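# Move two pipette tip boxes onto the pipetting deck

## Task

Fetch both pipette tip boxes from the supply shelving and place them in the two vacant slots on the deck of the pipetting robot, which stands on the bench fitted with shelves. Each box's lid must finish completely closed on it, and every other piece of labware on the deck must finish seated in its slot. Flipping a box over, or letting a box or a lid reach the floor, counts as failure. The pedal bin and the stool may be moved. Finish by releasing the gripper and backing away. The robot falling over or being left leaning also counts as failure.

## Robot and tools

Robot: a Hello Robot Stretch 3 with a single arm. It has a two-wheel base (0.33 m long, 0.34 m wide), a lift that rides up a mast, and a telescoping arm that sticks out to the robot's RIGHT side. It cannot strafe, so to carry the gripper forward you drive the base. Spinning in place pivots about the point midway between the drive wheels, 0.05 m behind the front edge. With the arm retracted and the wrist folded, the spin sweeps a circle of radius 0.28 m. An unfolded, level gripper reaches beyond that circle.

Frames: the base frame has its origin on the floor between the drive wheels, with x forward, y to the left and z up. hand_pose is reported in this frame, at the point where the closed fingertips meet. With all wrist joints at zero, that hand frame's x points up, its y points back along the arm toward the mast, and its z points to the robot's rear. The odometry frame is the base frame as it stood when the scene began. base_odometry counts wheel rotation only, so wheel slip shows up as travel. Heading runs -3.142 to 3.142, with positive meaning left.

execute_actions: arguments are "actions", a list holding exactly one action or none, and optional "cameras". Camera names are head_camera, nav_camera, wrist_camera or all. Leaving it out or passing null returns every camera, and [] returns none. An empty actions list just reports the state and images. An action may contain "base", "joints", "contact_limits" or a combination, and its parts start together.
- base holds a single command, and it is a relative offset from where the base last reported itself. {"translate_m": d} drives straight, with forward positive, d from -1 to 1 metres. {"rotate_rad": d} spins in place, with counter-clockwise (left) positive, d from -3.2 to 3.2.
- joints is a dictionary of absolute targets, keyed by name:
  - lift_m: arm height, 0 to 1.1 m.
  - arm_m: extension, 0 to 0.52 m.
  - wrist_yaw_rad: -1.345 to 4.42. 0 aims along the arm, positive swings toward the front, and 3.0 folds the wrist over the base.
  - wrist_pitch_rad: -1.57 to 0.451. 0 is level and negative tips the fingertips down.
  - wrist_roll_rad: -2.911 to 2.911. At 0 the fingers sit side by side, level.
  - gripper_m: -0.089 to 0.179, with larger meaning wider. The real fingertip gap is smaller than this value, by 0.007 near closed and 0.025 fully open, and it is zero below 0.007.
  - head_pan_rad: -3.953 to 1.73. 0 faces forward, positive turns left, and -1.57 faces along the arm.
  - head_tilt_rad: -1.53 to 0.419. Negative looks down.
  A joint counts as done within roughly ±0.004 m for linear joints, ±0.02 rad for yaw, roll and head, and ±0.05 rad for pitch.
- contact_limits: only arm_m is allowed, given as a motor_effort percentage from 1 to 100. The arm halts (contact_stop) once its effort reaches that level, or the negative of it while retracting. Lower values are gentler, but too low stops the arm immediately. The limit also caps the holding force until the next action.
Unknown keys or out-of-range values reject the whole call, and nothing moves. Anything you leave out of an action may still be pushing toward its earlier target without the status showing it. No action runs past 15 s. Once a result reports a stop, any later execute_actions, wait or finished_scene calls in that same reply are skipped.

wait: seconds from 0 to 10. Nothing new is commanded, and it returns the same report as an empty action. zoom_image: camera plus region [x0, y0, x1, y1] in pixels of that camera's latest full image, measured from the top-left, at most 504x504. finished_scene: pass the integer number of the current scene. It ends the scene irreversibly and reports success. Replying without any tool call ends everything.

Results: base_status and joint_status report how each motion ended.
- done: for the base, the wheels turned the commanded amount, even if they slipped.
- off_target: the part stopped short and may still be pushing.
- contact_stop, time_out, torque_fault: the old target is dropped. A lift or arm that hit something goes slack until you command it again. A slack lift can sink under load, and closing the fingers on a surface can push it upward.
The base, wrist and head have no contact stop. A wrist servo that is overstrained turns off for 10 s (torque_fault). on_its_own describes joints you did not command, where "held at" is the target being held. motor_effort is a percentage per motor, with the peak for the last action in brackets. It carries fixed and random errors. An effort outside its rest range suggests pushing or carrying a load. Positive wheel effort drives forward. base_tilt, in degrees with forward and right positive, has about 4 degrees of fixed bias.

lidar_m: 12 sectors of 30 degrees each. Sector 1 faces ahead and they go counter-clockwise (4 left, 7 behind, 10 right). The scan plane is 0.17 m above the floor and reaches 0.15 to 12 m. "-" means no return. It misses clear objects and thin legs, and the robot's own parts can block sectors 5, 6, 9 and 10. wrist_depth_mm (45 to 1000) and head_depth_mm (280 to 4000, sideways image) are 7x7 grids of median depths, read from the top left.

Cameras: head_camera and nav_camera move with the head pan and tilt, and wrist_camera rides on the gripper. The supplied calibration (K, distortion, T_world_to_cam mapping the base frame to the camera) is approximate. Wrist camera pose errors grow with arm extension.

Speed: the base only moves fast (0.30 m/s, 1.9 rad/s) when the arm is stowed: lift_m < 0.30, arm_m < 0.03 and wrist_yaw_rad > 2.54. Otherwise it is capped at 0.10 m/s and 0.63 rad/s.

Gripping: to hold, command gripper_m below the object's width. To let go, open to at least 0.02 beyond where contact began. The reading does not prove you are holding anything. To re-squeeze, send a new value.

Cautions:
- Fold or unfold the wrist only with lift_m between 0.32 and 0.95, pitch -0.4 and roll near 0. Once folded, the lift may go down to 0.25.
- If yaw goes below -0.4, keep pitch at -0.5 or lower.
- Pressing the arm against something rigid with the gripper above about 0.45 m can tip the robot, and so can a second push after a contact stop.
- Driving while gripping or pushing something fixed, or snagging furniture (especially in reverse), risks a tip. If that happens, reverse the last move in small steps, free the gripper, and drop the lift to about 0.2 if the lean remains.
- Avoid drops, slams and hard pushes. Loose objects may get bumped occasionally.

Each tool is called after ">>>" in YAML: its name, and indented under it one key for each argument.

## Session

>>> execute_actions:
  actions: []

Scene clock: 0.00 s.
base_odometry: x=+0.000 y=+0.000 heading=+0.000 (m, m, rad; odometry frame)
turned_by_wheels: +0.000 (rad since the last result)
turned_by_imu: +0.000 (rad since the last result)
base_tilt: forward=+3.0 right=-0.6 (deg)
lidar_m: 1.63 2.11 1.45 1.50 2.08 2.14 2.39 1.77 1.24 1.39 1.54 2.00
head_depth_mm: 1773 2077 2043 2007 1999 1654 1806 / 1773 2196 2160 2143 1992 2110 2083 / 1776 2310 2334 2335 2290 2286 2254 / 1776 2444 2508 2495 2470 2457 2078 / 1695 2589 2704 2682 2649 2641 2290 / 1787 2622 2793 2794 2805 2762 2299 / 1782 2425 2471 2487 2474 2465 2285
base_status: not commanded
joint_positions: lift_m=+0.331 arm_m=+0.000 wrist_yaw_rad=+2.983 wrist_pitch_rad=-0.363 wrist_roll_rad=+0.018 gripper_m=+0.037 head_pan_rad=-0.009 head_tilt_rad=+0.014
joint_status: not commanded
motor_effort: left_wheel=-1 right_wheel=+1 lift_m=+25 arm_m=-1 wrist_yaw_rad=-1 wrist_pitch_rad=+5 wrist_roll_rad=+1 gripper_m=+0 head_pan_rad=+0 head_tilt_rad=+1 (%)
hand_pose: x=+0.0153 y=+0.0835 z=+0.3562 quat_wxyz=(+0.183, +0.709, +0.070, +0.677) (m; base frame)
wrist_depth_mm: - - - - - - - / - - - - - - - / - - - - - - - / 934 928 920 933 907 919 887 / 751 732 764 730 749 721 704 / 606 609 - 598 - 593 590 / 515 522 - 530 509 511 506
pictures: head_camera (sideways: a quarter turn clockwise sets it upright), nav_camera (sideways: a quarter turn counterclockwise sets it upright), wrist_camera
camera_calibration (this result's frames):
head_camera: T_world_to_cam=[[0.0562736, -0.00944867, -0.998371, 1.32037], [0.00567397, 0.999942, -0.00914373, 0.00797509], [0.998399, -0.00515017, 0.0563239, -0.1195], [0, 0, 0, 1]] pos_world=[0.0449611, 0.0038857, 1.32503]
nav_camera: T_world_to_cam=[[-0.003853, -0.0248996, 0.999683, -1.26207], [0.00324278, -0.999685, -0.0248872, 0.0811546], [0.999987, 0.00314586, 0.00393253, -0.0554501], [0, 0, 0, 1]] pos_world=[0.0503235, 0.0498785, 1.2639]
wrist_camera: T_world_to_cam=[[0.989772, -0.138489, -0.0342237, 0.0171271], [-0.101253, -0.513003, -0.852394, 0.382794], [0.100491, 0.847142, -0.521778, 0.27296], [0, 0, 0, 1]] pos_world=[-0.00562283, -0.0324894, 0.469302]
Images, in order (width x height): head_camera 896x504, nav_camera 672x504, wrist_camera 644x364.

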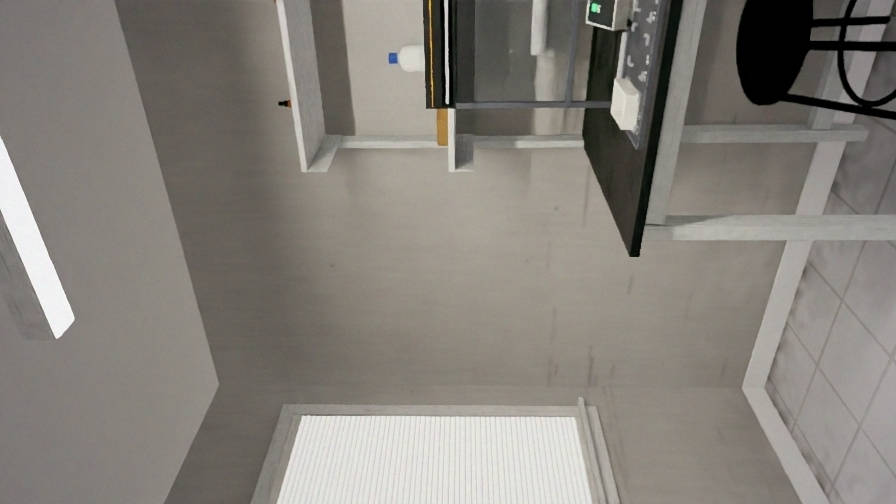

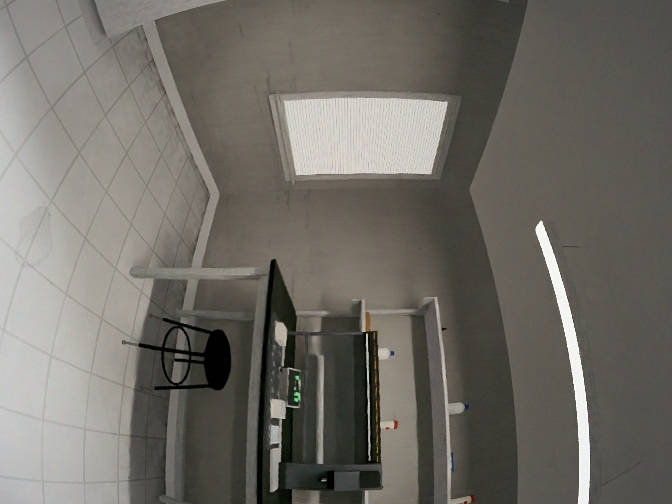

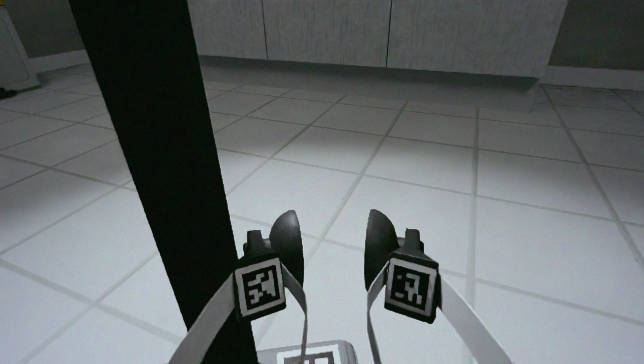

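>>> execute_actions:
  actions:
    - {"base":{"rotate_rad":-0.56},"joints":{"head_pan_rad":0.15,"head_tilt_rad":-0.5,"lift_m":0.28}}
  cameras: ["head_camera","nav_camera"]

>>> execute_actions:
  actions:
    - {"joints":{"head_pan_rad":-1.4,"head_tilt_rad":-0.4}}
  cameras: ["head_camera","nav_camera"]

Scene clock: 4.37 s.
base_odometry: x=+0.000 y=+0.000 heading=-0.560 (m, m, rad; odometry frame)
turned_by_wheels: -0.560 (rad since the last result)
turned_by_imu: -0.554 (rad since the last result)
base_tilt: forward=+2.8 right=-0.6 (deg)
lidar_m: 1.77 1.63 2.13 1.45 1.50 2.00 2.14 2.20 1.79 1.24 1.39 1.54
head_depth_mm: 1343 1494 1535 2258 1985 1570 1297 / 1425 1866 1543 2285 2013 1573 1295 / 1456 1916 1545 2337 2004 1578 1293 / 1770 1929 1544 2355 2002 1574 1296 / 1625 1973 1564 1931 1942 1580 1300 / 1827 2024 1495 2402 2021 1581 1308 / 1886 2092 1598 2426 1869 1587 1305
base_status: done
joint_positions: lift_m=+0.281 arm_m=+0.000 wrist_yaw_rad=+2.983 wrist_pitch_rad=-0.363 wrist_roll_rad=+0.018 gripper_m=+0.037 head_pan_rad=+0.143 head_tilt_rad=-0.494
joint_status: all done
motor_effort: left_wheel=+4(13) right_wheel=-2(4) lift_m=+9(18) arm_m=-1(1) wrist_yaw_rad=+0(1) wrist_pitch_rad=+5(6) wrist_roll_rad=+0(1) gripper_m=+0(1) head_pan_rad=+4(19) head_tilt_rad=-3(30) (%)
hand_pose: x=+0.0153 y=+0.0835 z=+0.3059 quat_wxyz=(+0.183, +0.709, +0.071, +0.677) (m; base frame)
wrist_depth_mm: - - - - - - - / - - - - - - - / - - - - - - - / 859 843 807 818 819 794 800 / 664 656 674 651 665 638 634 / 542 540 - 528 - 534 526 / 469 483 - - 457 449 448
pictures: head_camera (sideways: a quarter turn clockwise sets it upright), nav_camera (sideways: a quarter turn counterclockwise sets it upright)
camera_calibration (this result's frames):
head_camera: T_world_to_cam=[[-0.431126, -0.0710994, -0.899486, 1.19397], [-0.149404, 0.988754, -0.00654559, 0.00553328], [0.889836, 0.131565, -0.436901, 0.523158], [0, 0, 0, 1]] pos_world=[0.0500531, 0.01059, 1.30256]
nav_camera: T_world_to_cam=[[0.482162, 0.0442006, 0.874966, -1.10203], [0.140664, -0.989675, -0.0275196, 0.0837257], [0.864716, 0.136345, -0.483401, 0.579668], [0, 0, 0, 1]] pos_world=[0.0183331, 0.0525368, 1.24676]
Images, in order (width x height): head_camera 896x504, nav_camera 672x504.

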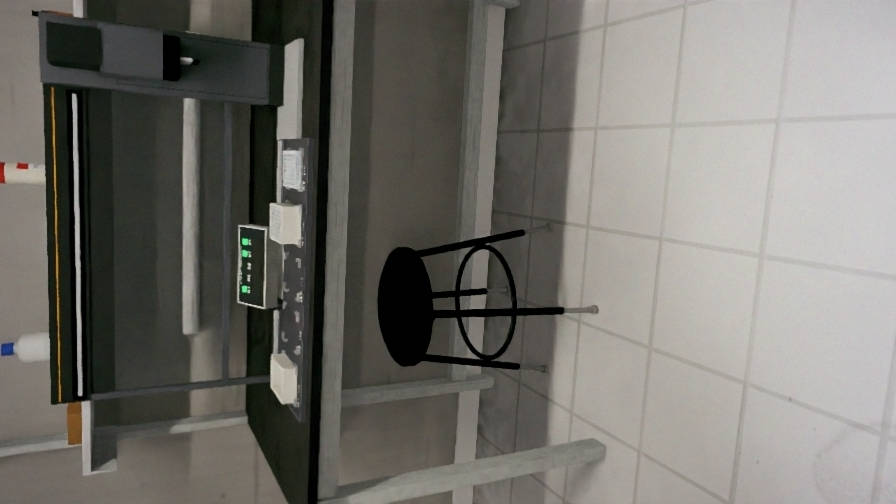

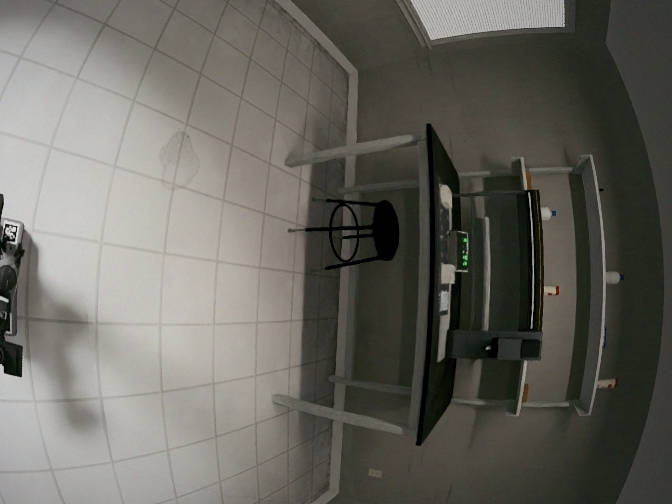

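Scene clock: 5.70 s.
base_odometry: x=+0.000 y=+0.000 heading=-0.560 (m, m, rad; odometry frame)
turned_by_wheels: +0.000 (rad since the last result)
turned_by_imu: +0.000 (rad since the last result)
base_tilt: forward=+2.8 right=-0.5 (deg)
lidar_m: 1.77 1.62 2.13 1.45 1.49 2.01 2.15 2.21 1.79 1.24 1.39 1.54
head_depth_mm: 1227 1355 1209 1374 1794 1656 1378 / 1351 1479 1524 1698 1548 1591 1378 / 1191 1504 1531 1728 1551 1613 1376 / 1402 1533 1533 1754 1867 1609 1380 / 1422 1568 1619 1791 1873 1621 1377 / 1279 1545 1505 1652 1565 1655 1382 / 1194 1241 1326 1906 2080 1716 1383
base_status: not commanded
joint_positions: lift_m=+0.281 arm_m=+0.000 wrist_yaw_rad=+2.983 wrist_pitch_rad=-0.363 wrist_roll_rad=+0.018 gripper_m=+0.037 head_pan_rad=-1.393 head_tilt_rad=-0.409
joint_status: all done
motor_effort: left_wheel=+3(4) right_wheel=-1(1) lift_m=+9(9) arm_m=-1(0) wrist_yaw_rad=-1(1) wrist_pitch_rad=+6(6) wrist_roll_rad=+0(0) gripper_m=+0(1) head_pan_rad=-3(43) head_tilt_rad=+3(13) (%)
hand_pose: x=+0.0153 y=+0.0835 z=+0.3059 quat_wxyz=(+0.183, +0.709, +0.071, +0.677) (m; base frame)
wrist_depth_mm: - - - - - - - / - - - - - - - / - - - - - - - / 859 838 835 814 800 826 794 / 668 662 687 647 666 633 628 / 542 543 - 537 - 527 520 / 466 486 - - 453 455 449
pictures: head_camera (sideways: a quarter turn clockwise sets it upright), nav_camera (sideways: a quarter turn counterclockwise sets it upright)
camera_calibration (this result's frames):
head_camera: T_world_to_cam=[[-0.0722983, 0.351189, -0.933509, 1.23618], [0.983006, 0.183435, -0.0071227, -0.000622354], [0.168737, -0.91816, -0.358483, 0.42551], [0, 0, 0, 1]] pos_world=[0.0181858, -0.0433313, 1.30651]
nav_camera: T_world_to_cam=[[0.0475476, -0.405031, 0.913066, -1.14908], [-0.983712, -0.177627, -0.027568, 0.0906506], [0.173351, -0.896883, -0.406879, 0.484311], [0, 0, 0, 1]] pos_world=[0.0598541, -0.0149409, 1.24874]
Images, in order (width x height): head_camera 896x504, nav_camera 672x504.

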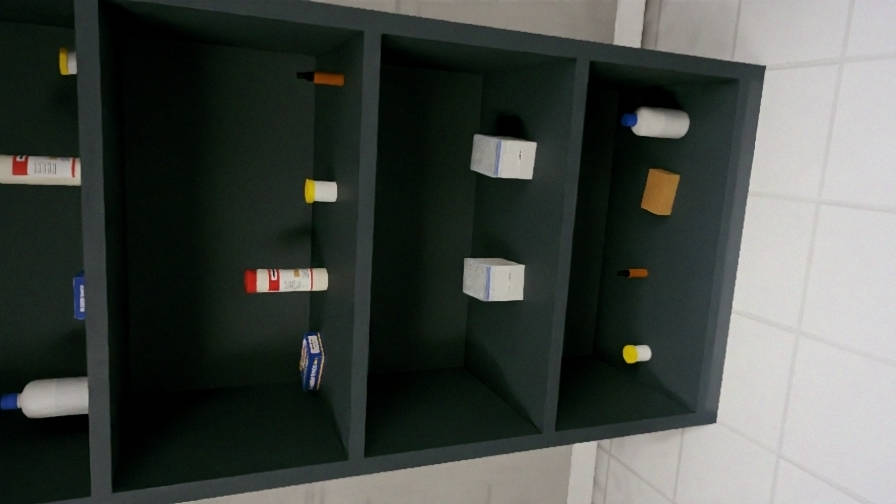

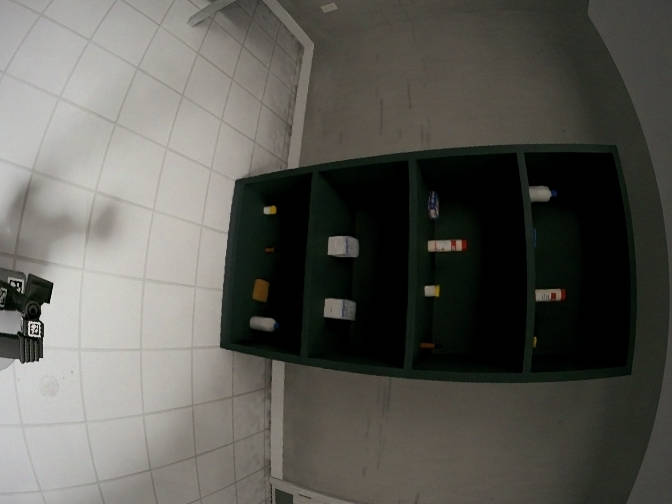

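>>> execute_actions:
  actions:
    - {"base":{"rotate_rad":-1.44},"joints":{"head_pan_rad":-1.57,"head_tilt_rad":-0.75,"wrist_pitch_rad":-0.4}}
  cameras: []

>>> execute_actions:
  actions:
    - {"base":{"translate_m":0.7}}
  cameras: []

>>> execute_actions:
  actions:
    - {"base":{"rotate_rad":1.44},"joints":{"lift_m":0.52}}
  cameras: []

>>> execute_actions:
  actions:
    - {"joints":{"wrist_yaw_rad":0,"wrist_roll_rad":0}}
  cameras: []

>>> execute_actions:
  actions:
    - {"joints":{"wrist_pitch_rad":-0.1,"gripper_m":0.16,"arm_m":0.1}}
  cameras: ["head_camera","wrist_camera"]

Scene clock: 12.90 s.
base_odometry: x=+0.000 y=+0.000 heading=-2.000 (m, m, rad; odometry frame)
turned_by_wheels: -1.440 (rad since the last result)
turned_by_imu: -1.424 (rad since the last result)
base_tilt: forward=+2.9 right=-0.6 (deg)
lidar_m: 1.24 1.39 1.54 2.01 2.22 1.47 1.45 1.56 2.17 2.14 2.17 1.24
head_depth_mm: 1774 2098 2345 1900 1560 1319 1145 / 1800 2035 2281 1905 1563 1321 1147 / 1830 2064 2273 1913 1575 1325 1153 / 1849 2080 2314 1916 1571 1326 1149 / 1963 2465 2447 1926 1577 1335 1150 / 2310 2606 2485 1930 1566 1333 1155 / 2328 2646 2473 1937 1576 1333 1158
base_status: done
joint_positions: lift_m=+0.281 arm_m=+0.000 wrist_yaw_rad=+2.983 wrist_pitch_rad=-0.414 wrist_roll_rad=+0.018 gripper_m=+0.037 head_pan_rad=-1.563 head_tilt_rad=-0.741
joint_status: all done
motor_effort: left_wheel=+4(14) right_wheel=-2(5) lift_m=+9(9) arm_m=-1(1) wrist_yaw_rad=-1(1) wrist_pitch_rad=+5(8) wrist_roll_rad=+0(0) gripper_m=+0(0) head_pan_rad=-3(20) head_tilt_rad=-5(28) (%)
hand_pose: x=+0.0143 y=+0.0775 z=+0.2943 quat_wxyz=(+0.201, +0.707, +0.088, +0.672) (m; base frame)
wrist_depth_mm: - - - - - - - / - - - - - - - / - 969 - 967 980 963 920 / 746 754 743 741 741 734 731 / 615 611 622 603 618 598 597 / 516 508 - 519 - 502 488 / 456 - - - 432 431 427
pictures: none
No camera images: the call's "cameras" was empty. Leave "cameras" out to get every camera's image.

Scene clock: 17.00 s.
base_odometry: x=-0.291 y=-0.637 heading=-2.000 (m, m, rad; odometry frame)
turned_by_wheels: +0.000 (rad since the last result)
turned_by_imu: -0.002 (rad since the last result)
base_tilt: forward=+2.8 right=-0.3 (deg)
lidar_m: 0.98 0.79 1.64 1.34 2.01 2.78 2.14 2.30 2.25 2.23 1.31 0.59
head_depth_mm: 1841 2070 2278 1902 1556 1323 1150 / 2162 2208 2345 1913 1560 1324 1148 / 2256 2564 2452 1910 1562 1328 1144 / 2302 2600 2479 1916 1570 1327 1148 / 2338 2633 2473 1921 1566 1333 1151 / 2351 2588 2474 1925 1573 1329 1155 / 2009 2036 2115 1937 1584 1330 1156
base_status: done
joint_positions: lift_m=+0.281 arm_m=+0.000 wrist_yaw_rad=+2.983 wrist_pitch_rad=-0.415 wrist_roll_rad=+0.018 gripper_m=+0.037 head_pan_rad=-1.563 head_tilt_rad=-0.741
joint_status: not commanded
motor_effort: left_wheel=+3(15) right_wheel=-2(3) lift_m=+9(9) arm_m=-1(1) wrist_yaw_rad=-1(0) wrist_pitch_rad=+5(5) wrist_roll_rad=+0(1) gripper_m=+0(0) head_pan_rad=-3(4) head_tilt_rad=-5(4) (%)
hand_pose: x=+0.0143 y=+0.0774 z=+0.2941 quat_wxyz=(+0.201, +0.707, +0.089, +0.672) (m; base frame)
wrist_depth_mm: - - - - - - - / - - - - - - 651 / - 976 991 930 973 949 692 / 747 759 749 744 737 733 665 / 606 614 632 603 614 591 580 / 511 507 - 517 - 503 498 / 456 - - - 435 432 434
pictures: none
No camera images: the call's "cameras" was empty. Leave "cameras" out to get every camera's image.

Scene clock: 20.07 s.
base_odometry: x=-0.291 y=-0.637 heading=-0.560 (m, m, rad; odometry frame)
turned_by_wheels: +1.440 (rad since the last result)
turned_by_imu: +1.426 (rad since the last result)
base_tilt: forward=+3.0 right=-0.5 (deg)
lidar_m: 1.35 2.05 2.01 2.14 2.21 2.33 2.23 1.49 0.59 0.69 0.85 0.79
head_depth_mm: 789 710 590 799 859 1266 1146 / 817 795 592 1089 914 1193 1148 / 818 798 593 1123 917 1221 1150 / 819 799 596 1123 921 1247 1163 / 818 762 597 1131 923 1248 1148 / 819 809 599 1064 922 1250 1153 / 793 725 602 1134 926 1258 1157
base_status: done
joint_positions: lift_m=+0.519 arm_m=+0.000 wrist_yaw_rad=+2.983 wrist_pitch_rad=-0.415 wrist_roll_rad=+0.018 gripper_m=+0.037 head_pan_rad=-1.563 head_tilt_rad=-0.741
joint_status: all done
motor_effort: left_wheel=-5(12) right_wheel=+3(7) lift_m=+38(40) arm_m=+0(1) wrist_yaw_rad=-1(1) wrist_pitch_rad=+5(5) wrist_roll_rad=+0(0) gripper_m=+1(1) head_pan_rad=-4(3) head_tilt_rad=-5(4) (%)
hand_pose: x=+0.0143 y=+0.0773 z=+0.5325 quat_wxyz=(+0.201, +0.707, +0.089, +0.672) (m; base frame)
wrist_depth_mm: - - - - - - - / - - - - - - - / - - - - - - - / - - - - - - - / 981 960 985 937 993 946 958 / 816 796 - 804 - 789 798 / 701 702 - 691 692 684 678
pictures: none
No camera images: the call's "cameras" was empty. Leave "cameras" out to get every camera's image.

Scene clock: 22.57 s.
base_odometry: x=-0.291 y=-0.637 heading=-0.560 (m, m, rad; odometry frame)
turned_by_wheels: +0.000 (rad since the last result)
turned_by_imu: +0.000 (rad since the last result)
base_tilt: forward=+2.9 right=-0.5 (deg)
lidar_m: 1.34 2.05 2.01 2.14 2.20 2.32 2.23 1.49 0.59 0.69 0.85 0.78
head_depth_mm: 787 708 590 797 861 1266 1144 / 818 795 592 1083 917 1194 1146 / 819 797 593 1123 919 1224 1169 / 819 801 595 1125 919 1248 1153 / 820 762 598 1128 922 1249 1156 / 820 807 600 1062 924 1255 1155 / 794 726 601 1134 923 1253 1157
base_status: not commanded
joint_positions: lift_m=+0.519 arm_m=+0.000 wrist_yaw_rad=+0.002 wrist_pitch_rad=-0.415 wrist_roll_rad=+0.006 gripper_m=+0.037 head_pan_rad=-1.563 head_tilt_rad=-0.741
joint_status: all done
motor_effort: left_wheel=-5(5) right_wheel=+3(3) lift_m=+38(38) arm_m=-1(1) wrist_yaw_rad=-4(4) wrist_pitch_rad=+5(5) wrist_roll_rad=-3(4) gripper_m=+2(1) head_pan_rad=-3(3) head_tilt_rad=-4(5) (%)
hand_pose: x=-0.0210 y=-0.3693 z=+0.5326 quat_wxyz=(+0.690, +0.146, -0.693, -0.146) (m; base frame)
wrist_depth_mm: 395 432 653 389 651 419 278 / 404 401 400 396 395 367 286 / 307 309 313 310 311 310 312 / 743 887 903 895 852 422 894 / 730 856 816 856 659 417 921 / 691 703 714 683 - 460 783 / 608 608 600 610 604 675 678
pictures: none
No camera images: the call's "cameras" was empty. Leave "cameras" out to get every camera's image.

Scene clock: 24.53 s.
base_odometry: x=-0.291 y=-0.637 heading=-0.560 (m, m, rad; odometry frame)
turned_by_wheels: +0.000 (rad since the last result)
turned_by_imu: +0.000 (rad since the last result)
base_tilt: forward=+2.8 right=-0.5 (deg)
lidar_m: 1.34 2.05 2.01 2.14 2.21 2.31 2.23 1.49 0.59 0.69 0.85 0.78
head_depth_mm: 788 708 590 796 860 1271 1147 / 819 794 592 1087 917 1193 - / 818 796 593 1121 921 1246 - / 819 800 595 1123 923 1255 1149 / 818 759 597 1128 924 1252 1152 / 821 808 599 1060 923 1255 1154 / 795 725 601 1135 923 1252 1155
base_status: not commanded
joint_positions: lift_m=+0.519 arm_m=+0.100 wrist_yaw_rad=+0.001 wrist_pitch_rad=-0.120 wrist_roll_rad=+0.006 gripper_m=+0.160 head_pan_rad=-1.563 head_tilt_rad=-0.741
joint_status: all done
motor_effort: left_wheel=-5(6) right_wheel=+3(3) lift_m=+38(38) arm_m=+4(5) wrist_yaw_rad=-2(3) wrist_pitch_rad=+7(6) wrist_roll_rad=-3(3) gripper_m=+0(85) head_pan_rad=-3(4) head_tilt_rad=-4(5) (%)
hand_pose: x=-0.0211 y=-0.4962 z=+0.6033 quat_wxyz=(+0.704, +0.043, -0.707, -0.042) (m; base frame)
wrist_depth_mm: 585 585 578 583 578 414 276 / 605 608 603 611 607 417 276 / 369 628 649 623 639 417 276 / 340 429 509 338 505 414 275 / 340 361 341 338 339 336 278 / 253 - 252 252 251 251 253 / 222 225 222 222 222 224 224
pictures: head_camera (sideways: a quarter turn clockwise sets it upright), wrist_camera
camera_calibration (this result's frames):
head_camera: T_world_to_cam=[[-0.0138131, 0.643469, -0.765347, 1.01652], [0.999862, 0.0159615, -0.00462592, -0.00397827], [0.00923943, -0.765305, -0.643601, 0.797456], [0, 0, 0, 1]] pos_world=[0.0106509, -0.0437386, 1.29122]
wrist_camera: T_world_to_cam=[[-0.999412, -0.030493, -0.0157059, -0.018278], [0.0057352, 0.30289, -0.953008, 0.760145], [0.0338172, -0.952537, -0.302537, -0.129953], [0, 0, 0, 1]] pos_world=[-0.0182322, -0.354583, 0.684821]
Images, in order (width x height): head_camera 896x504, wrist_camera 644x364.

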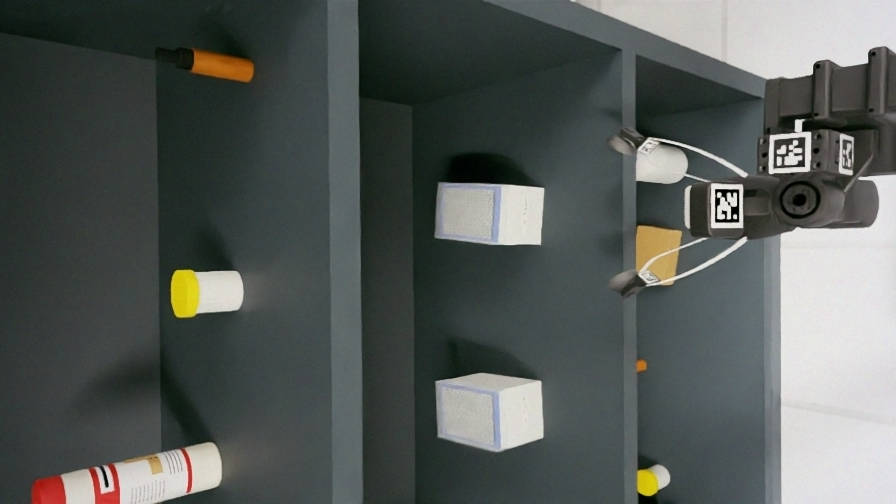

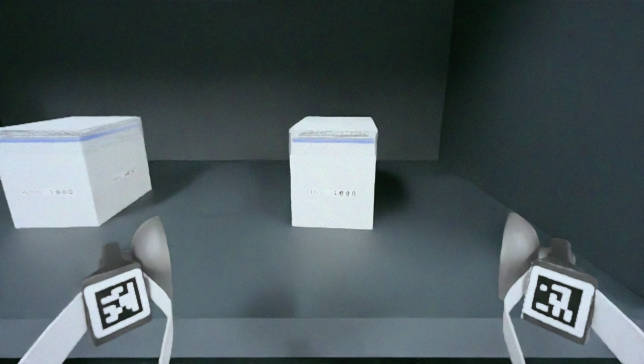

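>>> execute_actions:
  actions:
    - {"base":{"translate_m":0.012},"joints":{"wrist_yaw_rad":-0.06,"arm_m":0.314,"lift_m":0.497}}
  cameras: ["wrist_camera"]

Scene clock: 31.47 s.
base_odometry: x=-0.281 y=-0.643 heading=-0.560 (m, m, rad; odometry frame)
turned_by_wheels: +0.000 (rad since the last result)
turned_by_imu: -0.001 (rad since the last result)
base_tilt: forward=+2.9 right=-0.5 (deg)
lidar_m: 1.33 2.04 2.00 2.14 2.21 2.34 2.24 1.49 0.60 0.69 0.82 0.78
head_depth_mm: 791 727 589 833 870 1263 1146 / 816 792 590 1086 941 1148 - / 818 796 593 1104 941 1224 1147 / 818 757 596 1122 907 1246 1150 / 818 804 597 1129 923 1249 1150 / 819 806 598 1048 925 1257 1154 / 782 725 600 1136 926 1253 1159
base_status: done
joint_positions: lift_m=+0.498 arm_m=+0.314 wrist_yaw_rad=-0.059 wrist_pitch_rad=-0.119 wrist_roll_rad=+0.006 gripper_m=+0.160 head_pan_rad=-1.563 head_tilt_rad=-0.741
joint_status: all done
motor_effort: left_wheel=-6(7) right_wheel=+3(7) lift_m=+9(32) arm_m=+4(5) wrist_yaw_rad=-2(4) wrist_pitch_rad=+7(7) wrist_roll_rad=-3(3) gripper_m=+0(0) head_pan_rad=-3(3) head_tilt_rad=-4(5) (%)
hand_pose: x=-0.0363 y=-0.7098 z=+0.5820 quat_wxyz=(+0.703, +0.021, -0.708, -0.063) (m; base frame)
wrist_depth_mm: 370 376 379 384 393 367 256 / 386 389 392 401 411 372 256 / 403 409 416 209 427 371 256 / 412 420 128 118 117 360 258 / 289 310 122 120 119 307 254 / 215 - 129 126 125 214 221 / - 166 138 133 133 171 165
pictures: wrist_camera
camera_calibration (this result's frames):
wrist_camera: T_world_to_cam=[[-0.999432, 0.0298451, -0.0156815, 0.00251617], [0.0239515, 0.301198, -0.953261, 0.804201], [-0.0237269, -0.953094, -0.301742, -0.342309], [0, 0, 0, 1]] pos_world=[-0.024869, -0.568552, 0.663363]
Images, in order (width x height): wrist_camera 644x364.

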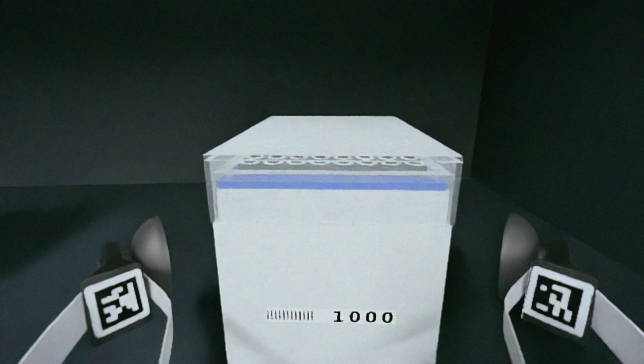

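>>> execute_actions:
  actions:
    - {"joints":{"gripper_m":0.05,"arm_m":0.317}}
  cameras: []

>>> execute_actions:
  actions:
    - {"joints":{"lift_m":0.53}}
  cameras: []

>>> execute_actions:
  actions:
    - {"joints":{"wrist_pitch_rad":0.03}}
  cameras: []

>>> execute_actions:
  actions:
    - {"joints":{"wrist_pitch_rad":0.16,"wrist_yaw_rad":0}}
  cameras: ["wrist_camera"]

Scene clock: 36.07 s.
base_odometry: x=-0.281 y=-0.643 heading=-0.560 (m, m, rad; odometry frame)
turned_by_wheels: +0.000 (rad since the last result)
turned_by_imu: +0.000 (rad since the last result)
base_tilt: forward=+2.9 right=-0.4 (deg)
lidar_m: 1.34 2.04 2.01 2.13 2.21 2.32 2.24 1.49 0.59 0.69 0.82 0.78
head_depth_mm: 792 726 590 834 871 1260 1147 / 818 793 591 1084 939 1145 - / 817 797 592 1105 942 1222 1145 / 818 757 595 1125 920 1244 1150 / 817 804 598 1127 921 1249 1154 / 820 808 599 1053 925 1253 1159 / 782 725 600 1138 925 1250 1158
base_status: not commanded
joint_positions: lift_m=+0.498 arm_m=+0.317 wrist_yaw_rad=-0.059 wrist_pitch_rad=-0.119 wrist_roll_rad=+0.006 gripper_m=+0.051 head_pan_rad=-1.563 head_tilt_rad=-0.741
joint_status: all done
motor_effort: left_wheel=-5(6) right_wheel=+3(3) lift_m=+9(9) arm_m=+3(6) wrist_yaw_rad=-2(2) wrist_pitch_rad=+7(7) wrist_roll_rad=-3(3) gripper_m=-18(92) head_pan_rad=-2(3) head_tilt_rad=-5(5) (%)
hand_pose: x=-0.0364 y=-0.7128 z=+0.5820 quat_wxyz=(+0.703, +0.021, -0.708, -0.063) (m; base frame)
wrist_depth_mm: 369 373 381 383 387 368 256 / 382 385 396 404 406 370 256 / 400 407 412 210 422 369 258 / 413 415 146 119 119 359 258 / 289 286 122 121 120 289 252 / 215 214 127 127 127 226 215 / 172 171 138 135 135 164 172
pictures: none
No camera images: the call's "cameras" was empty. Leave "cameras" out to get every camera's image.

Scene clock: 37.17 s.
base_odometry: x=-0.281 y=-0.643 heading=-0.560 (m, m, rad; odometry frame)
turned_by_wheels: +0.000 (rad since the last result)
turned_by_imu: +0.000 (rad since the last result)
base_tilt: forward=+2.9 right=-0.4 (deg)
lidar_m: 1.33 2.04 2.00 2.14 2.21 2.34 2.24 1.48 0.59 0.69 0.82 0.78
head_depth_mm: 794 728 588 833 870 1265 1166 / 817 795 590 1089 941 1169 1147 / 817 797 594 1122 - 1218 1150 / 819 758 595 1125 920 1246 1150 / 819 802 595 1127 921 1247 1150 / 817 806 598 1047 921 1256 1156 / 781 726 601 1129 922 1259 1161
base_status: not commanded
joint_positions: lift_m=+0.529 arm_m=+0.317 wrist_yaw_rad=-0.059 wrist_pitch_rad=-0.135 wrist_roll_rad=+0.006 gripper_m=+0.051 head_pan_rad=-1.563 head_tilt_rad=-0.741
joint_status: all done
motor_effort: left_wheel=-5(5) right_wheel=+3(3) lift_m=+40(44) arm_m=+5(4) wrist_yaw_rad=-1(2) wrist_pitch_rad=+12(12) wrist_roll_rad=-2(3) gripper_m=-17(19) head_pan_rad=-3(2) head_tilt_rad=-4(4) (%)
hand_pose: x=-0.0363 y=-0.7119 z=+0.6097 quat_wxyz=(+0.702, +0.027, -0.708, -0.069) (m; base frame)
wrist_depth_mm: 367 372 374 380 390 371 254 / 383 389 398 397 413 368 257 / 401 405 418 423 424 372 257 / 423 428 425 126 125 373 258 / 344 344 127 126 125 332 258 / 260 258 128 128 127 272 247 / 208 208 132 130 130 199 206
pictures: none
No camera images: the call's "cameras" was empty. Leave "cameras" out to get every camera's image.

Scene clock: 37.93 s.
base_odometry: x=-0.281 y=-0.643 heading=-0.560 (m, m, rad; odometry frame)
turned_by_wheels: +0.000 (rad since the last result)
turned_by_imu: +0.000 (rad since the last result)
base_tilt: forward=+2.8 right=-0.5 (deg)
lidar_m: 1.33 2.04 2.00 2.14 2.21 2.33 2.24 1.49 0.59 0.69 0.82 0.78
head_depth_mm: 793 726 588 835 868 1265 1166 / 818 793 591 1086 941 1166 1146 / 818 796 593 1024 - 1223 1150 / 817 757 595 1128 918 1245 1149 / 818 804 597 1130 921 1251 1154 / 818 808 599 1051 922 1253 1151 / 780 725 600 1131 929 1252 1158
base_status: not commanded
joint_positions: lift_m=+0.529 arm_m=+0.317 wrist_yaw_rad=-0.059 wrist_pitch_rad=-0.011 wrist_roll_rad=+0.006 gripper_m=+0.051 head_pan_rad=-1.563 head_tilt_rad=-0.741
joint_status: all done
motor_effort: left_wheel=-5(5) right_wheel=+3(3) lift_m=+40(40) arm_m=+4(3) wrist_yaw_rad=-2(1) wrist_pitch_rad=+14(16) wrist_roll_rad=-3(3) gripper_m=-19(17) head_pan_rad=-3(3) head_tilt_rad=-5(5) (%)
hand_pose: x=-0.0366 y=-0.7172 z=+0.6410 quat_wxyz=(+0.705, -0.017, -0.709, -0.025) (m; base frame)
wrist_depth_mm: 377 383 390 397 401 371 256 / 390 394 397 405 415 369 257 / 396 397 410 418 425 373 256 / 408 417 416 127 126 371 256 / 425 421 127 126 126 352 257 / 342 343 128 128 127 324 258 / 261 261 131 130 129 250 247
pictures: none
No camera images: the call's "cameras" was empty. Leave "cameras" out to get every camera's image.

Scene clock: 38.70 s.
base_odometry: x=-0.281 y=-0.643 heading=-0.560 (m, m, rad; odometry frame)
turned_by_wheels: +0.000 (rad since the last result)
turned_by_imu: +0.000 (rad since the last result)
base_tilt: forward=+2.9 right=-0.5 (deg)
lidar_m: 1.33 2.04 2.00 2.14 2.21 2.33 2.24 1.49 0.59 0.69 0.82 0.78
head_depth_mm: 790 726 589 834 869 1264 1170 / 818 792 592 1087 939 1165 1151 / 817 797 593 1024 - 1224 1150 / 821 757 596 1027 920 1248 1152 / 818 803 597 1129 920 1253 1156 / 820 807 599 1051 924 1249 1154 / 780 725 600 1138 925 1252 1155
base_status: not commanded
joint_positions: lift_m=+0.529 arm_m=+0.317 wrist_yaw_rad=-0.002 wrist_pitch_rad=+0.119 wrist_roll_rad=+0.006 gripper_m=+0.051 head_pan_rad=-1.563 head_tilt_rad=-0.741
joint_status: all done
motor_effort: left_wheel=-5(5) right_wheel=+3(3) lift_m=+39(40) arm_m=+4(4) wrist_yaw_rad=+2(4) wrist_pitch_rad=+14(14) wrist_roll_rad=-3(3) gripper_m=-17(17) head_pan_rad=-3(3) head_tilt_rad=-5(4) (%)
hand_pose: x=-0.0220 y=-0.7190 z=+0.6743 quat_wxyz=(+0.704, -0.042, -0.708, +0.041) (m; base frame)
wrist_depth_mm: 418 418 417 419 420 417 282 / 422 424 423 419 418 420 281 / 424 419 426 428 427 420 282 / 429 425 428 127 127 420 282 / 434 430 128 126 126 394 281 / 438 432 128 128 127 369 281 / 344 342 130 130 129 324 271
pictures: wrist_camera
camera_calibration (this result's frames):
wrist_camera: T_world_to_cam=[[-0.999513, -0.0300793, -0.00834846, -0.0294648], [0.00626488, 0.0687096, -0.997617, 0.757039], [0.0305812, -0.997183, -0.0684877, -0.510671], [0, 0, 0, 1]] pos_world=[-0.0185763, -0.562134, 0.720014]
Images, in order (width x height): wrist_camera 644x364.

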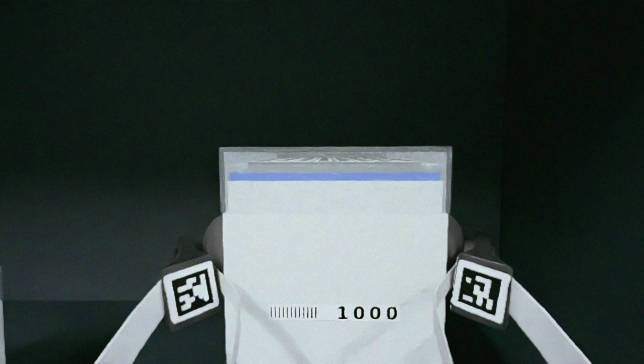

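>>> execute_actions:
  actions:
    - {"joints":{"arm_m":0}}
  cameras: []

>>> execute_actions:
  actions:
    - {"base":{"rotate_rad":0.925}}
  cameras: []

>>> execute_actions:
  actions:
    - {"base":{"translate_m":1.0},"joints":{"lift_m":0.9,"head_tilt_rad":-0.55}}
  cameras: []

>>> execute_actions:
  actions:
    - {"base":{"translate_m":0.25}}
  cameras: []

>>> execute_actions:
  actions:
    - {"base":{"rotate_rad":0.67}}
  cameras: ["head_camera","wrist_camera"]

Scene clock: 46.40 s.
base_odometry: x=-0.281 y=-0.643 heading=-0.560 (m, m, rad; odometry frame)
turned_by_wheels: +0.000 (rad since the last result)
turned_by_imu: +0.000 (rad since the last result)
base_tilt: forward=+2.8 right=-0.5 (deg)
lidar_m: 1.34 2.04 2.00 2.14 2.20 2.33 2.24 1.49 0.60 0.69 0.82 0.78
head_depth_mm: 792 727 589 832 871 1263 1143 / 816 794 590 1086 916 1192 1150 / 818 797 594 1120 895 1174 1148 / 818 757 595 1126 919 1200 1153 / 818 803 598 1129 923 1252 1158 / 819 809 599 1048 928 1249 1155 / 780 726 601 1133 925 1253 1157
base_status: not commanded
joint_positions: lift_m=+0.529 arm_m=+0.000 wrist_yaw_rad=-0.001 wrist_pitch_rad=+0.120 wrist_roll_rad=+0.006 gripper_m=+0.051 head_pan_rad=-1.563 head_tilt_rad=-0.741
joint_status: all done
motor_effort: left_wheel=-6(5) right_wheel=+3(3) lift_m=+39(39) arm_m=-5(8) wrist_yaw_rad=+1(2) wrist_pitch_rad=+13(14) wrist_roll_rad=-3(3) gripper_m=-17(18) head_pan_rad=-3(3) head_tilt_rad=-5(5) (%)
hand_pose: x=-0.0216 y=-0.4026 z=+0.6746 quat_wxyz=(+0.704, -0.042, -0.708, +0.042) (m; base frame)
wrist_depth_mm: 590 585 574 584 579 440 293 / 729 735 731 717 727 434 293 / 731 731 754 757 736 441 292 / 729 745 737 127 126 440 293 / 686 473 127 126 126 406 296 / 498 442 128 128 127 386 306 / 350 351 131 129 129 331 299
pictures: none
No camera images: the call's "cameras" was empty. Leave "cameras" out to get every camera's image.

Scene clock: 48.80 s.
base_odometry: x=-0.281 y=-0.643 heading=+0.365 (m, m, rad; odometry frame)
turned_by_wheels: +0.925 (rad since the last result)
turned_by_imu: +0.916 (rad since the last result)
base_tilt: forward=+2.9 right=-0.7 (deg)
lidar_m: 1.81 2.14 2.16 2.44 2.38 1.67 0.59 0.66 0.96 0.78 1.33 1.90
head_depth_mm: 740 789 998 1114 915 1217 1103 / 676 749 926 1067 995 1245 1145 / 669 748 866 1023 1118 1243 1148 / 1453 1649 1911 1928 1570 1273 1149 / 1677 1933 2222 1918 1569 1328 1149 / 1902 2144 2313 1923 1575 1331 1154 / 1817 2004 2223 1944 1575 1338 1155
base_status: done
joint_positions: lift_m=+0.529 arm_m=+0.000 wrist_yaw_rad=-0.001 wrist_pitch_rad=+0.120 wrist_roll_rad=+0.006 gripper_m=+0.051 head_pan_rad=-1.563 head_tilt_rad=-0.741
joint_status: not commanded
motor_effort: left_wheel=-5(10) right_wheel=+4(5) lift_m=+39(40) arm_m=-5(5) wrist_yaw_rad=+0(1) wrist_pitch_rad=+13(13) wrist_roll_rad=-3(3) gripper_m=-17(17) head_pan_rad=-3(3) head_tilt_rad=-5(5) (%)
hand_pose: x=-0.0216 y=-0.4026 z=+0.6746 quat_wxyz=(+0.704, -0.042, -0.708, +0.042) (m; base frame)
wrist_depth_mm: - - - - 562 585 583 / - - - - 613 749 637 / - - - - 615 768 653 / - - - 127 126 773 653 / - - 127 127 126 758 639 / - - 128 128 128 543 425 / - - 131 130 129 373 353
pictures: none
No camera images: the call's "cameras" was empty. Leave "cameras" out to get every camera's image.

Scene clock: 59.73 s.
base_odometry: x=+0.653 y=-0.286 heading=+0.365 (m, m, rad; odometry frame)
turned_by_wheels: +0.000 (rad since the last result)
turned_by_imu: -0.005 (rad since the last result)
base_tilt: forward=+2.9 right=-0.6 (deg)
lidar_m: 1.00 1.96 1.43 1.70 2.86 2.87 1.59 1.30 1.81 0.97 1.36 0.88
head_depth_mm: 1809 1952 2089 2219 1850 1560 - / 1770 1964 2206 2346 1800 1488 - / 1629 1804 1879 397 416 - - / 1509 1653 1096 435 1691 1499 1240 / 1412 1530 1095 902 1801 1507 1255 / 1293 1408 1106 834 1779 1498 1254 / 1209 866 912 776 1694 1504 1252
base_status: done
joint_positions: lift_m=+0.899 arm_m=+0.000 wrist_yaw_rad=-0.001 wrist_pitch_rad=+0.121 wrist_roll_rad=+0.006 gripper_m=+0.051 head_pan_rad=-1.563 head_tilt_rad=-0.557
joint_status: all done
motor_effort: left_wheel=-4(6) right_wheel=+3(6) lift_m=+39(38) arm_m=-5(5) wrist_yaw_rad=+0(0) wrist_pitch_rad=+13(13) wrist_roll_rad=-3(2) gripper_m=-17(17) head_pan_rad=-3(3) head_tilt_rad=+3(19) (%)
hand_pose: x=-0.0216 y=-0.4026 z=+1.0448 quat_wxyz=(+0.704, -0.042, -0.707, +0.042) (m; base frame)
wrist_depth_mm: 621 609 - - - - - / 954 601 - - - - - / 980 648 - - - - - / 964 669 - 127 127 - - / 821 668 127 126 126 - - / 465 465 128 128 127 - - / 417 - 131 130 129 - -
pictures: none
No camera images: the call's "cameras" was empty. Leave "cameras" out to get every camera's image.

Scene clock: 63.20 s.
base_odometry: x=+0.887 y=-0.197 heading=+0.365 (m, m, rad; odometry frame)
turned_by_wheels: +0.000 (rad since the last result)
turned_by_imu: -0.001 (rad since the last result)
base_tilt: forward=+3.0 right=-0.5 (deg)
lidar_m: 0.76 1.76 1.31 1.45 3.00 3.04 1.83 1.51 1.02 1.31 0.90 0.68
head_depth_mm: 1726 1948 2003 1119 1737 1534 - / 1573 1754 1086 881 1799 1417 - / 1454 1597 1090 397 416 - - / 710 1436 1026 436 1680 1500 1239 / 663 777 881 735 1734 1498 1253 / 722 830 904 713 1583 1508 1253 / 1095 1168 1033 715 629 1504 1256
base_status: done
joint_positions: lift_m=+0.899 arm_m=+0.000 wrist_yaw_rad=-0.001 wrist_pitch_rad=+0.121 wrist_roll_rad=+0.006 gripper_m=+0.051 head_pan_rad=-1.563 head_tilt_rad=-0.557
joint_status: not commanded
motor_effort: left_wheel=-4(6) right_wheel=+3(6) lift_m=+40(40) arm_m=-5(4) wrist_yaw_rad=+1(0) wrist_pitch_rad=+13(13) wrist_roll_rad=-2(3) gripper_m=-17(17) head_pan_rad=-3(3) head_tilt_rad=+3(3) (%)
hand_pose: x=-0.0216 y=-0.4026 z=+1.0448 quat_wxyz=(+0.704, -0.042, -0.707, +0.042) (m; base frame)
wrist_depth_mm: 526 581 613 - - - - / 848 970 627 - - - - / 867 972 654 - - - - / 861 965 627 127 127 - - / 825 807 127 127 126 - - / 347 434 128 128 127 - - / 307 328 131 129 129 - -
pictures: none
No camera images: the call's "cameras" was empty. Leave "cameras" out to get every camera's image.

Scene clock: 65.20 s.
base_odometry: x=+0.887 y=-0.197 heading=+1.035 (m, m, rad; odometry frame)
turned_by_wheels: +0.670 (rad since the last result)
turned_by_imu: +0.664 (rad since the last result)
base_tilt: forward=+3.0 right=-0.5 (deg)
lidar_m: 1.77 1.31 1.65 3.00 2.85 1.82 1.51 1.02 1.25 0.68 0.76 0.77
head_depth_mm: 1067 1152 1010 705 1547 1553 - / 1068 1139 1013 645 1551 1496 - / 1070 1140 809 397 415 - - / 1074 1144 813 436 985 1494 1233 / 1075 1148 1102 713 988 1421 1226 / 1074 1165 1104 714 998 1385 1255 / 1079 1168 1034 706 1568 1502 1259
base_status: done
joint_positions: lift_m=+0.899 arm_m=+0.000 wrist_yaw_rad=-0.001 wrist_pitch_rad=+0.121 wrist_roll_rad=+0.006 gripper_m=+0.051 head_pan_rad=-1.563 head_tilt_rad=-0.556
joint_status: not commanded
motor_effort: left_wheel=-5(10) right_wheel=+3(6) lift_m=+40(39) arm_m=-5(5) wrist_yaw_rad=+0(0) wrist_pitch_rad=+13(13) wrist_roll_rad=-3(2) gripper_m=-17(18) head_pan_rad=-3(2) head_tilt_rad=+3(3) (%)
hand_pose: x=-0.0216 y=-0.4026 z=+1.0448 quat_wxyz=(+0.704, -0.042, -0.707, +0.042) (m; base frame)
wrist_depth_mm: - 594 584 581 581 574 495 / - 934 - - - - 490 / - - - - - - 538 / - - 608 127 126 - 541 / - 819 127 127 126 814 546 / 409 402 128 128 127 471 437 / 319 322 131 129 129 312 318
pictures: head_camera (sideways: a quarter turn clockwise sets it upright), wrist_camera
camera_calibration (this result's frames):
head_camera: T_world_to_cam=[[-0.0126694, 0.491944, -0.870535, 1.15365], [0.999869, 0.0149655, -0.00609463, -0.00206493], [0.0100298, -0.870498, -0.492069, 0.60031], [0, 0, 0, 1]] pos_world=[0.0106598, -0.0449323, 1.29968]
wrist_camera: T_world_to_cam=[[-0.999471, -0.0314357, -0.00828845, -0.0171173], [0.00617587, 0.0667145, -0.997753, 1.10426], [0.031918, -0.997277, -0.0664851, -0.171882], [0, 0, 0, 1]] pos_world=[-0.0184419, -0.245622, 1.09021]
Images, in order (width x height): head_camera 896x504, wrist_camera 644x364.

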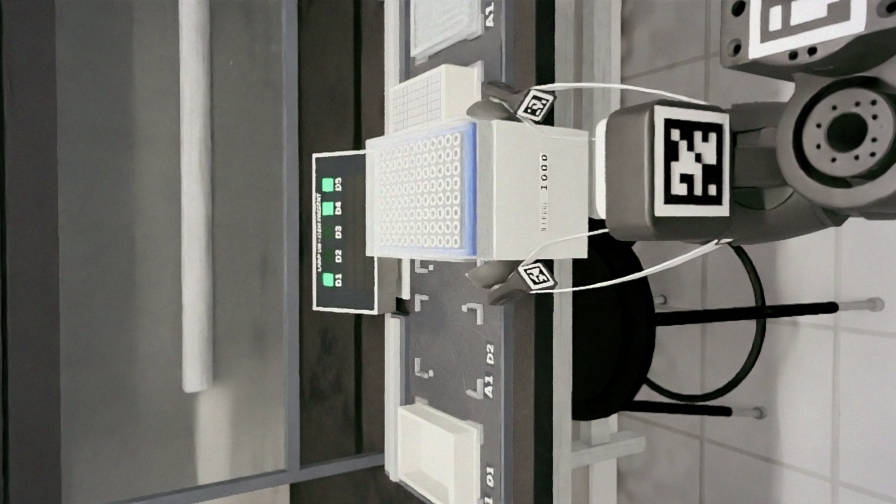

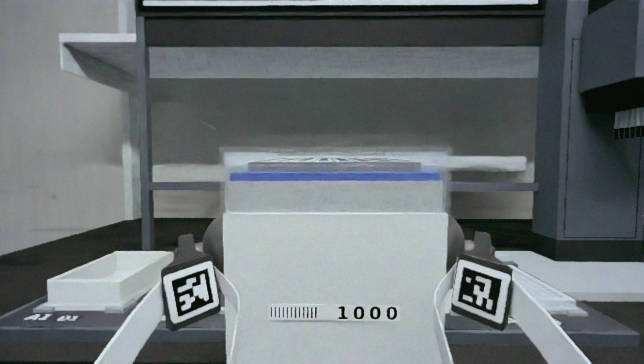

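>>> execute_actions:
  actions:
    - {"base":{"translate_m":0.025},"joints":{"arm_m":0.22,"wrist_pitch_rad":0.04}}
  cameras: ["head_camera","wrist_camera"]

>>> zoom_image:
  camera: "head_camera"
  region: [310,140,530,320]

Scene clock: 70.47 s.
base_odometry: x=+0.900 y=-0.176 heading=+1.034 (m, m, rad; odometry frame)
turned_by_wheels: +0.000 (rad since the last result)
turned_by_imu: -0.001 (rad since the last result)
base_tilt: forward=+2.9 right=-0.5 (deg)
lidar_m: 1.74 1.29 1.61 3.00 2.89 1.85 1.54 1.04 1.25 0.67 0.74 1.81
head_depth_mm: 1066 1152 1012 786 - 1485 1247 / 1068 1138 1018 - - 1487 1245 / 1069 1141 806 - 1680 1454 1247 / 1072 1142 812 649 993 1494 1251 / 1074 1144 1098 711 985 1415 1225 / 1076 1182 1099 704 1014 1420 1251 / 697 1168 1034 698 1562 1500 1256
base_status: done
joint_positions: lift_m=+0.899 arm_m=+0.220 wrist_yaw_rad=+0.000 wrist_pitch_rad=+0.003 wrist_roll_rad=+0.006 gripper_m=+0.051 head_pan_rad=-1.563 head_tilt_rad=-0.556
joint_status: all done
motor_effort: left_wheel=-5(9) right_wheel=+3(7) lift_m=+40(39) arm_m=+4(4) wrist_yaw_rad=-1(0) wrist_pitch_rad=+12(10) wrist_roll_rad=-3(3) gripper_m=-19(18) head_pan_rad=-3(3) head_tilt_rad=+2(3) (%)
hand_pose: x=-0.0215 y=-0.6210 z=+1.0147 quat_wxyz=(+0.705, -0.001, -0.709, +0.001) (m; base frame)
wrist_depth_mm: 726 793 796 779 775 783 797 / 777 814 813 796 805 787 802 / 777 837 810 758 758 755 812 / 864 848 683 126 127 842 828 / 448 491 127 126 126 493 494 / 266 307 128 128 127 239 300 / 231 233 131 130 129 169 168
pictures: head_camera (sideways: a quarter turn clockwise sets it upright), wrist_camera
camera_calibration (this result's frames):
head_camera: T_world_to_cam=[[-0.0126691, 0.491915, -0.870551, 1.15367], [0.999869, 0.0149652, -0.00609488, -0.0020646], [0.0100298, -0.870515, -0.49204, 0.600272], [0, 0, 0, 1]] pos_world=[0.0106598, -0.0449324, 1.29968]
wrist_camera: T_world_to_cam=[[-0.999453, -0.0308206, -0.011991, -0.0199461], [0.00615434, 0.182914, -0.98311, 1.14608], [0.0324933, -0.982646, -0.182624, -0.26478], [0, 0, 0, 1]] pos_world=[-0.018385, -0.470433, 1.07812]
Images, in order (width x height): head_camera 896x504, wrist_camera 644x364.

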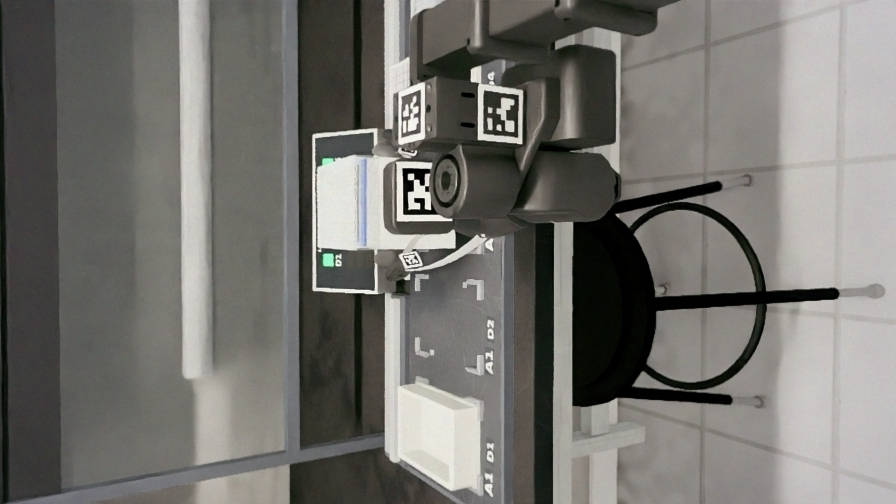

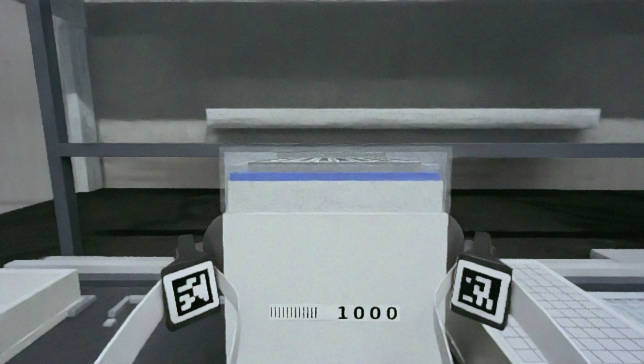

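Region (310, 140, 530, 320) of head_camera's 896x504 image, scaled by 2.291, with more detail than that image has; it fills the top 412 rows of this view, and the rest is white.

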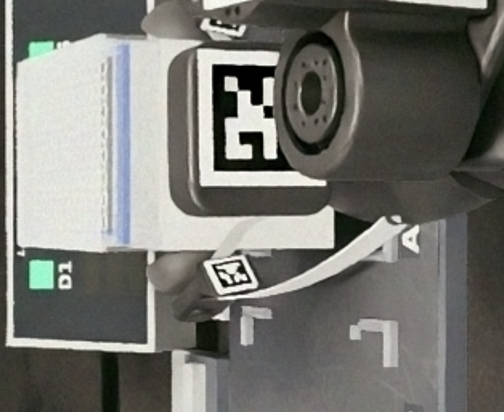

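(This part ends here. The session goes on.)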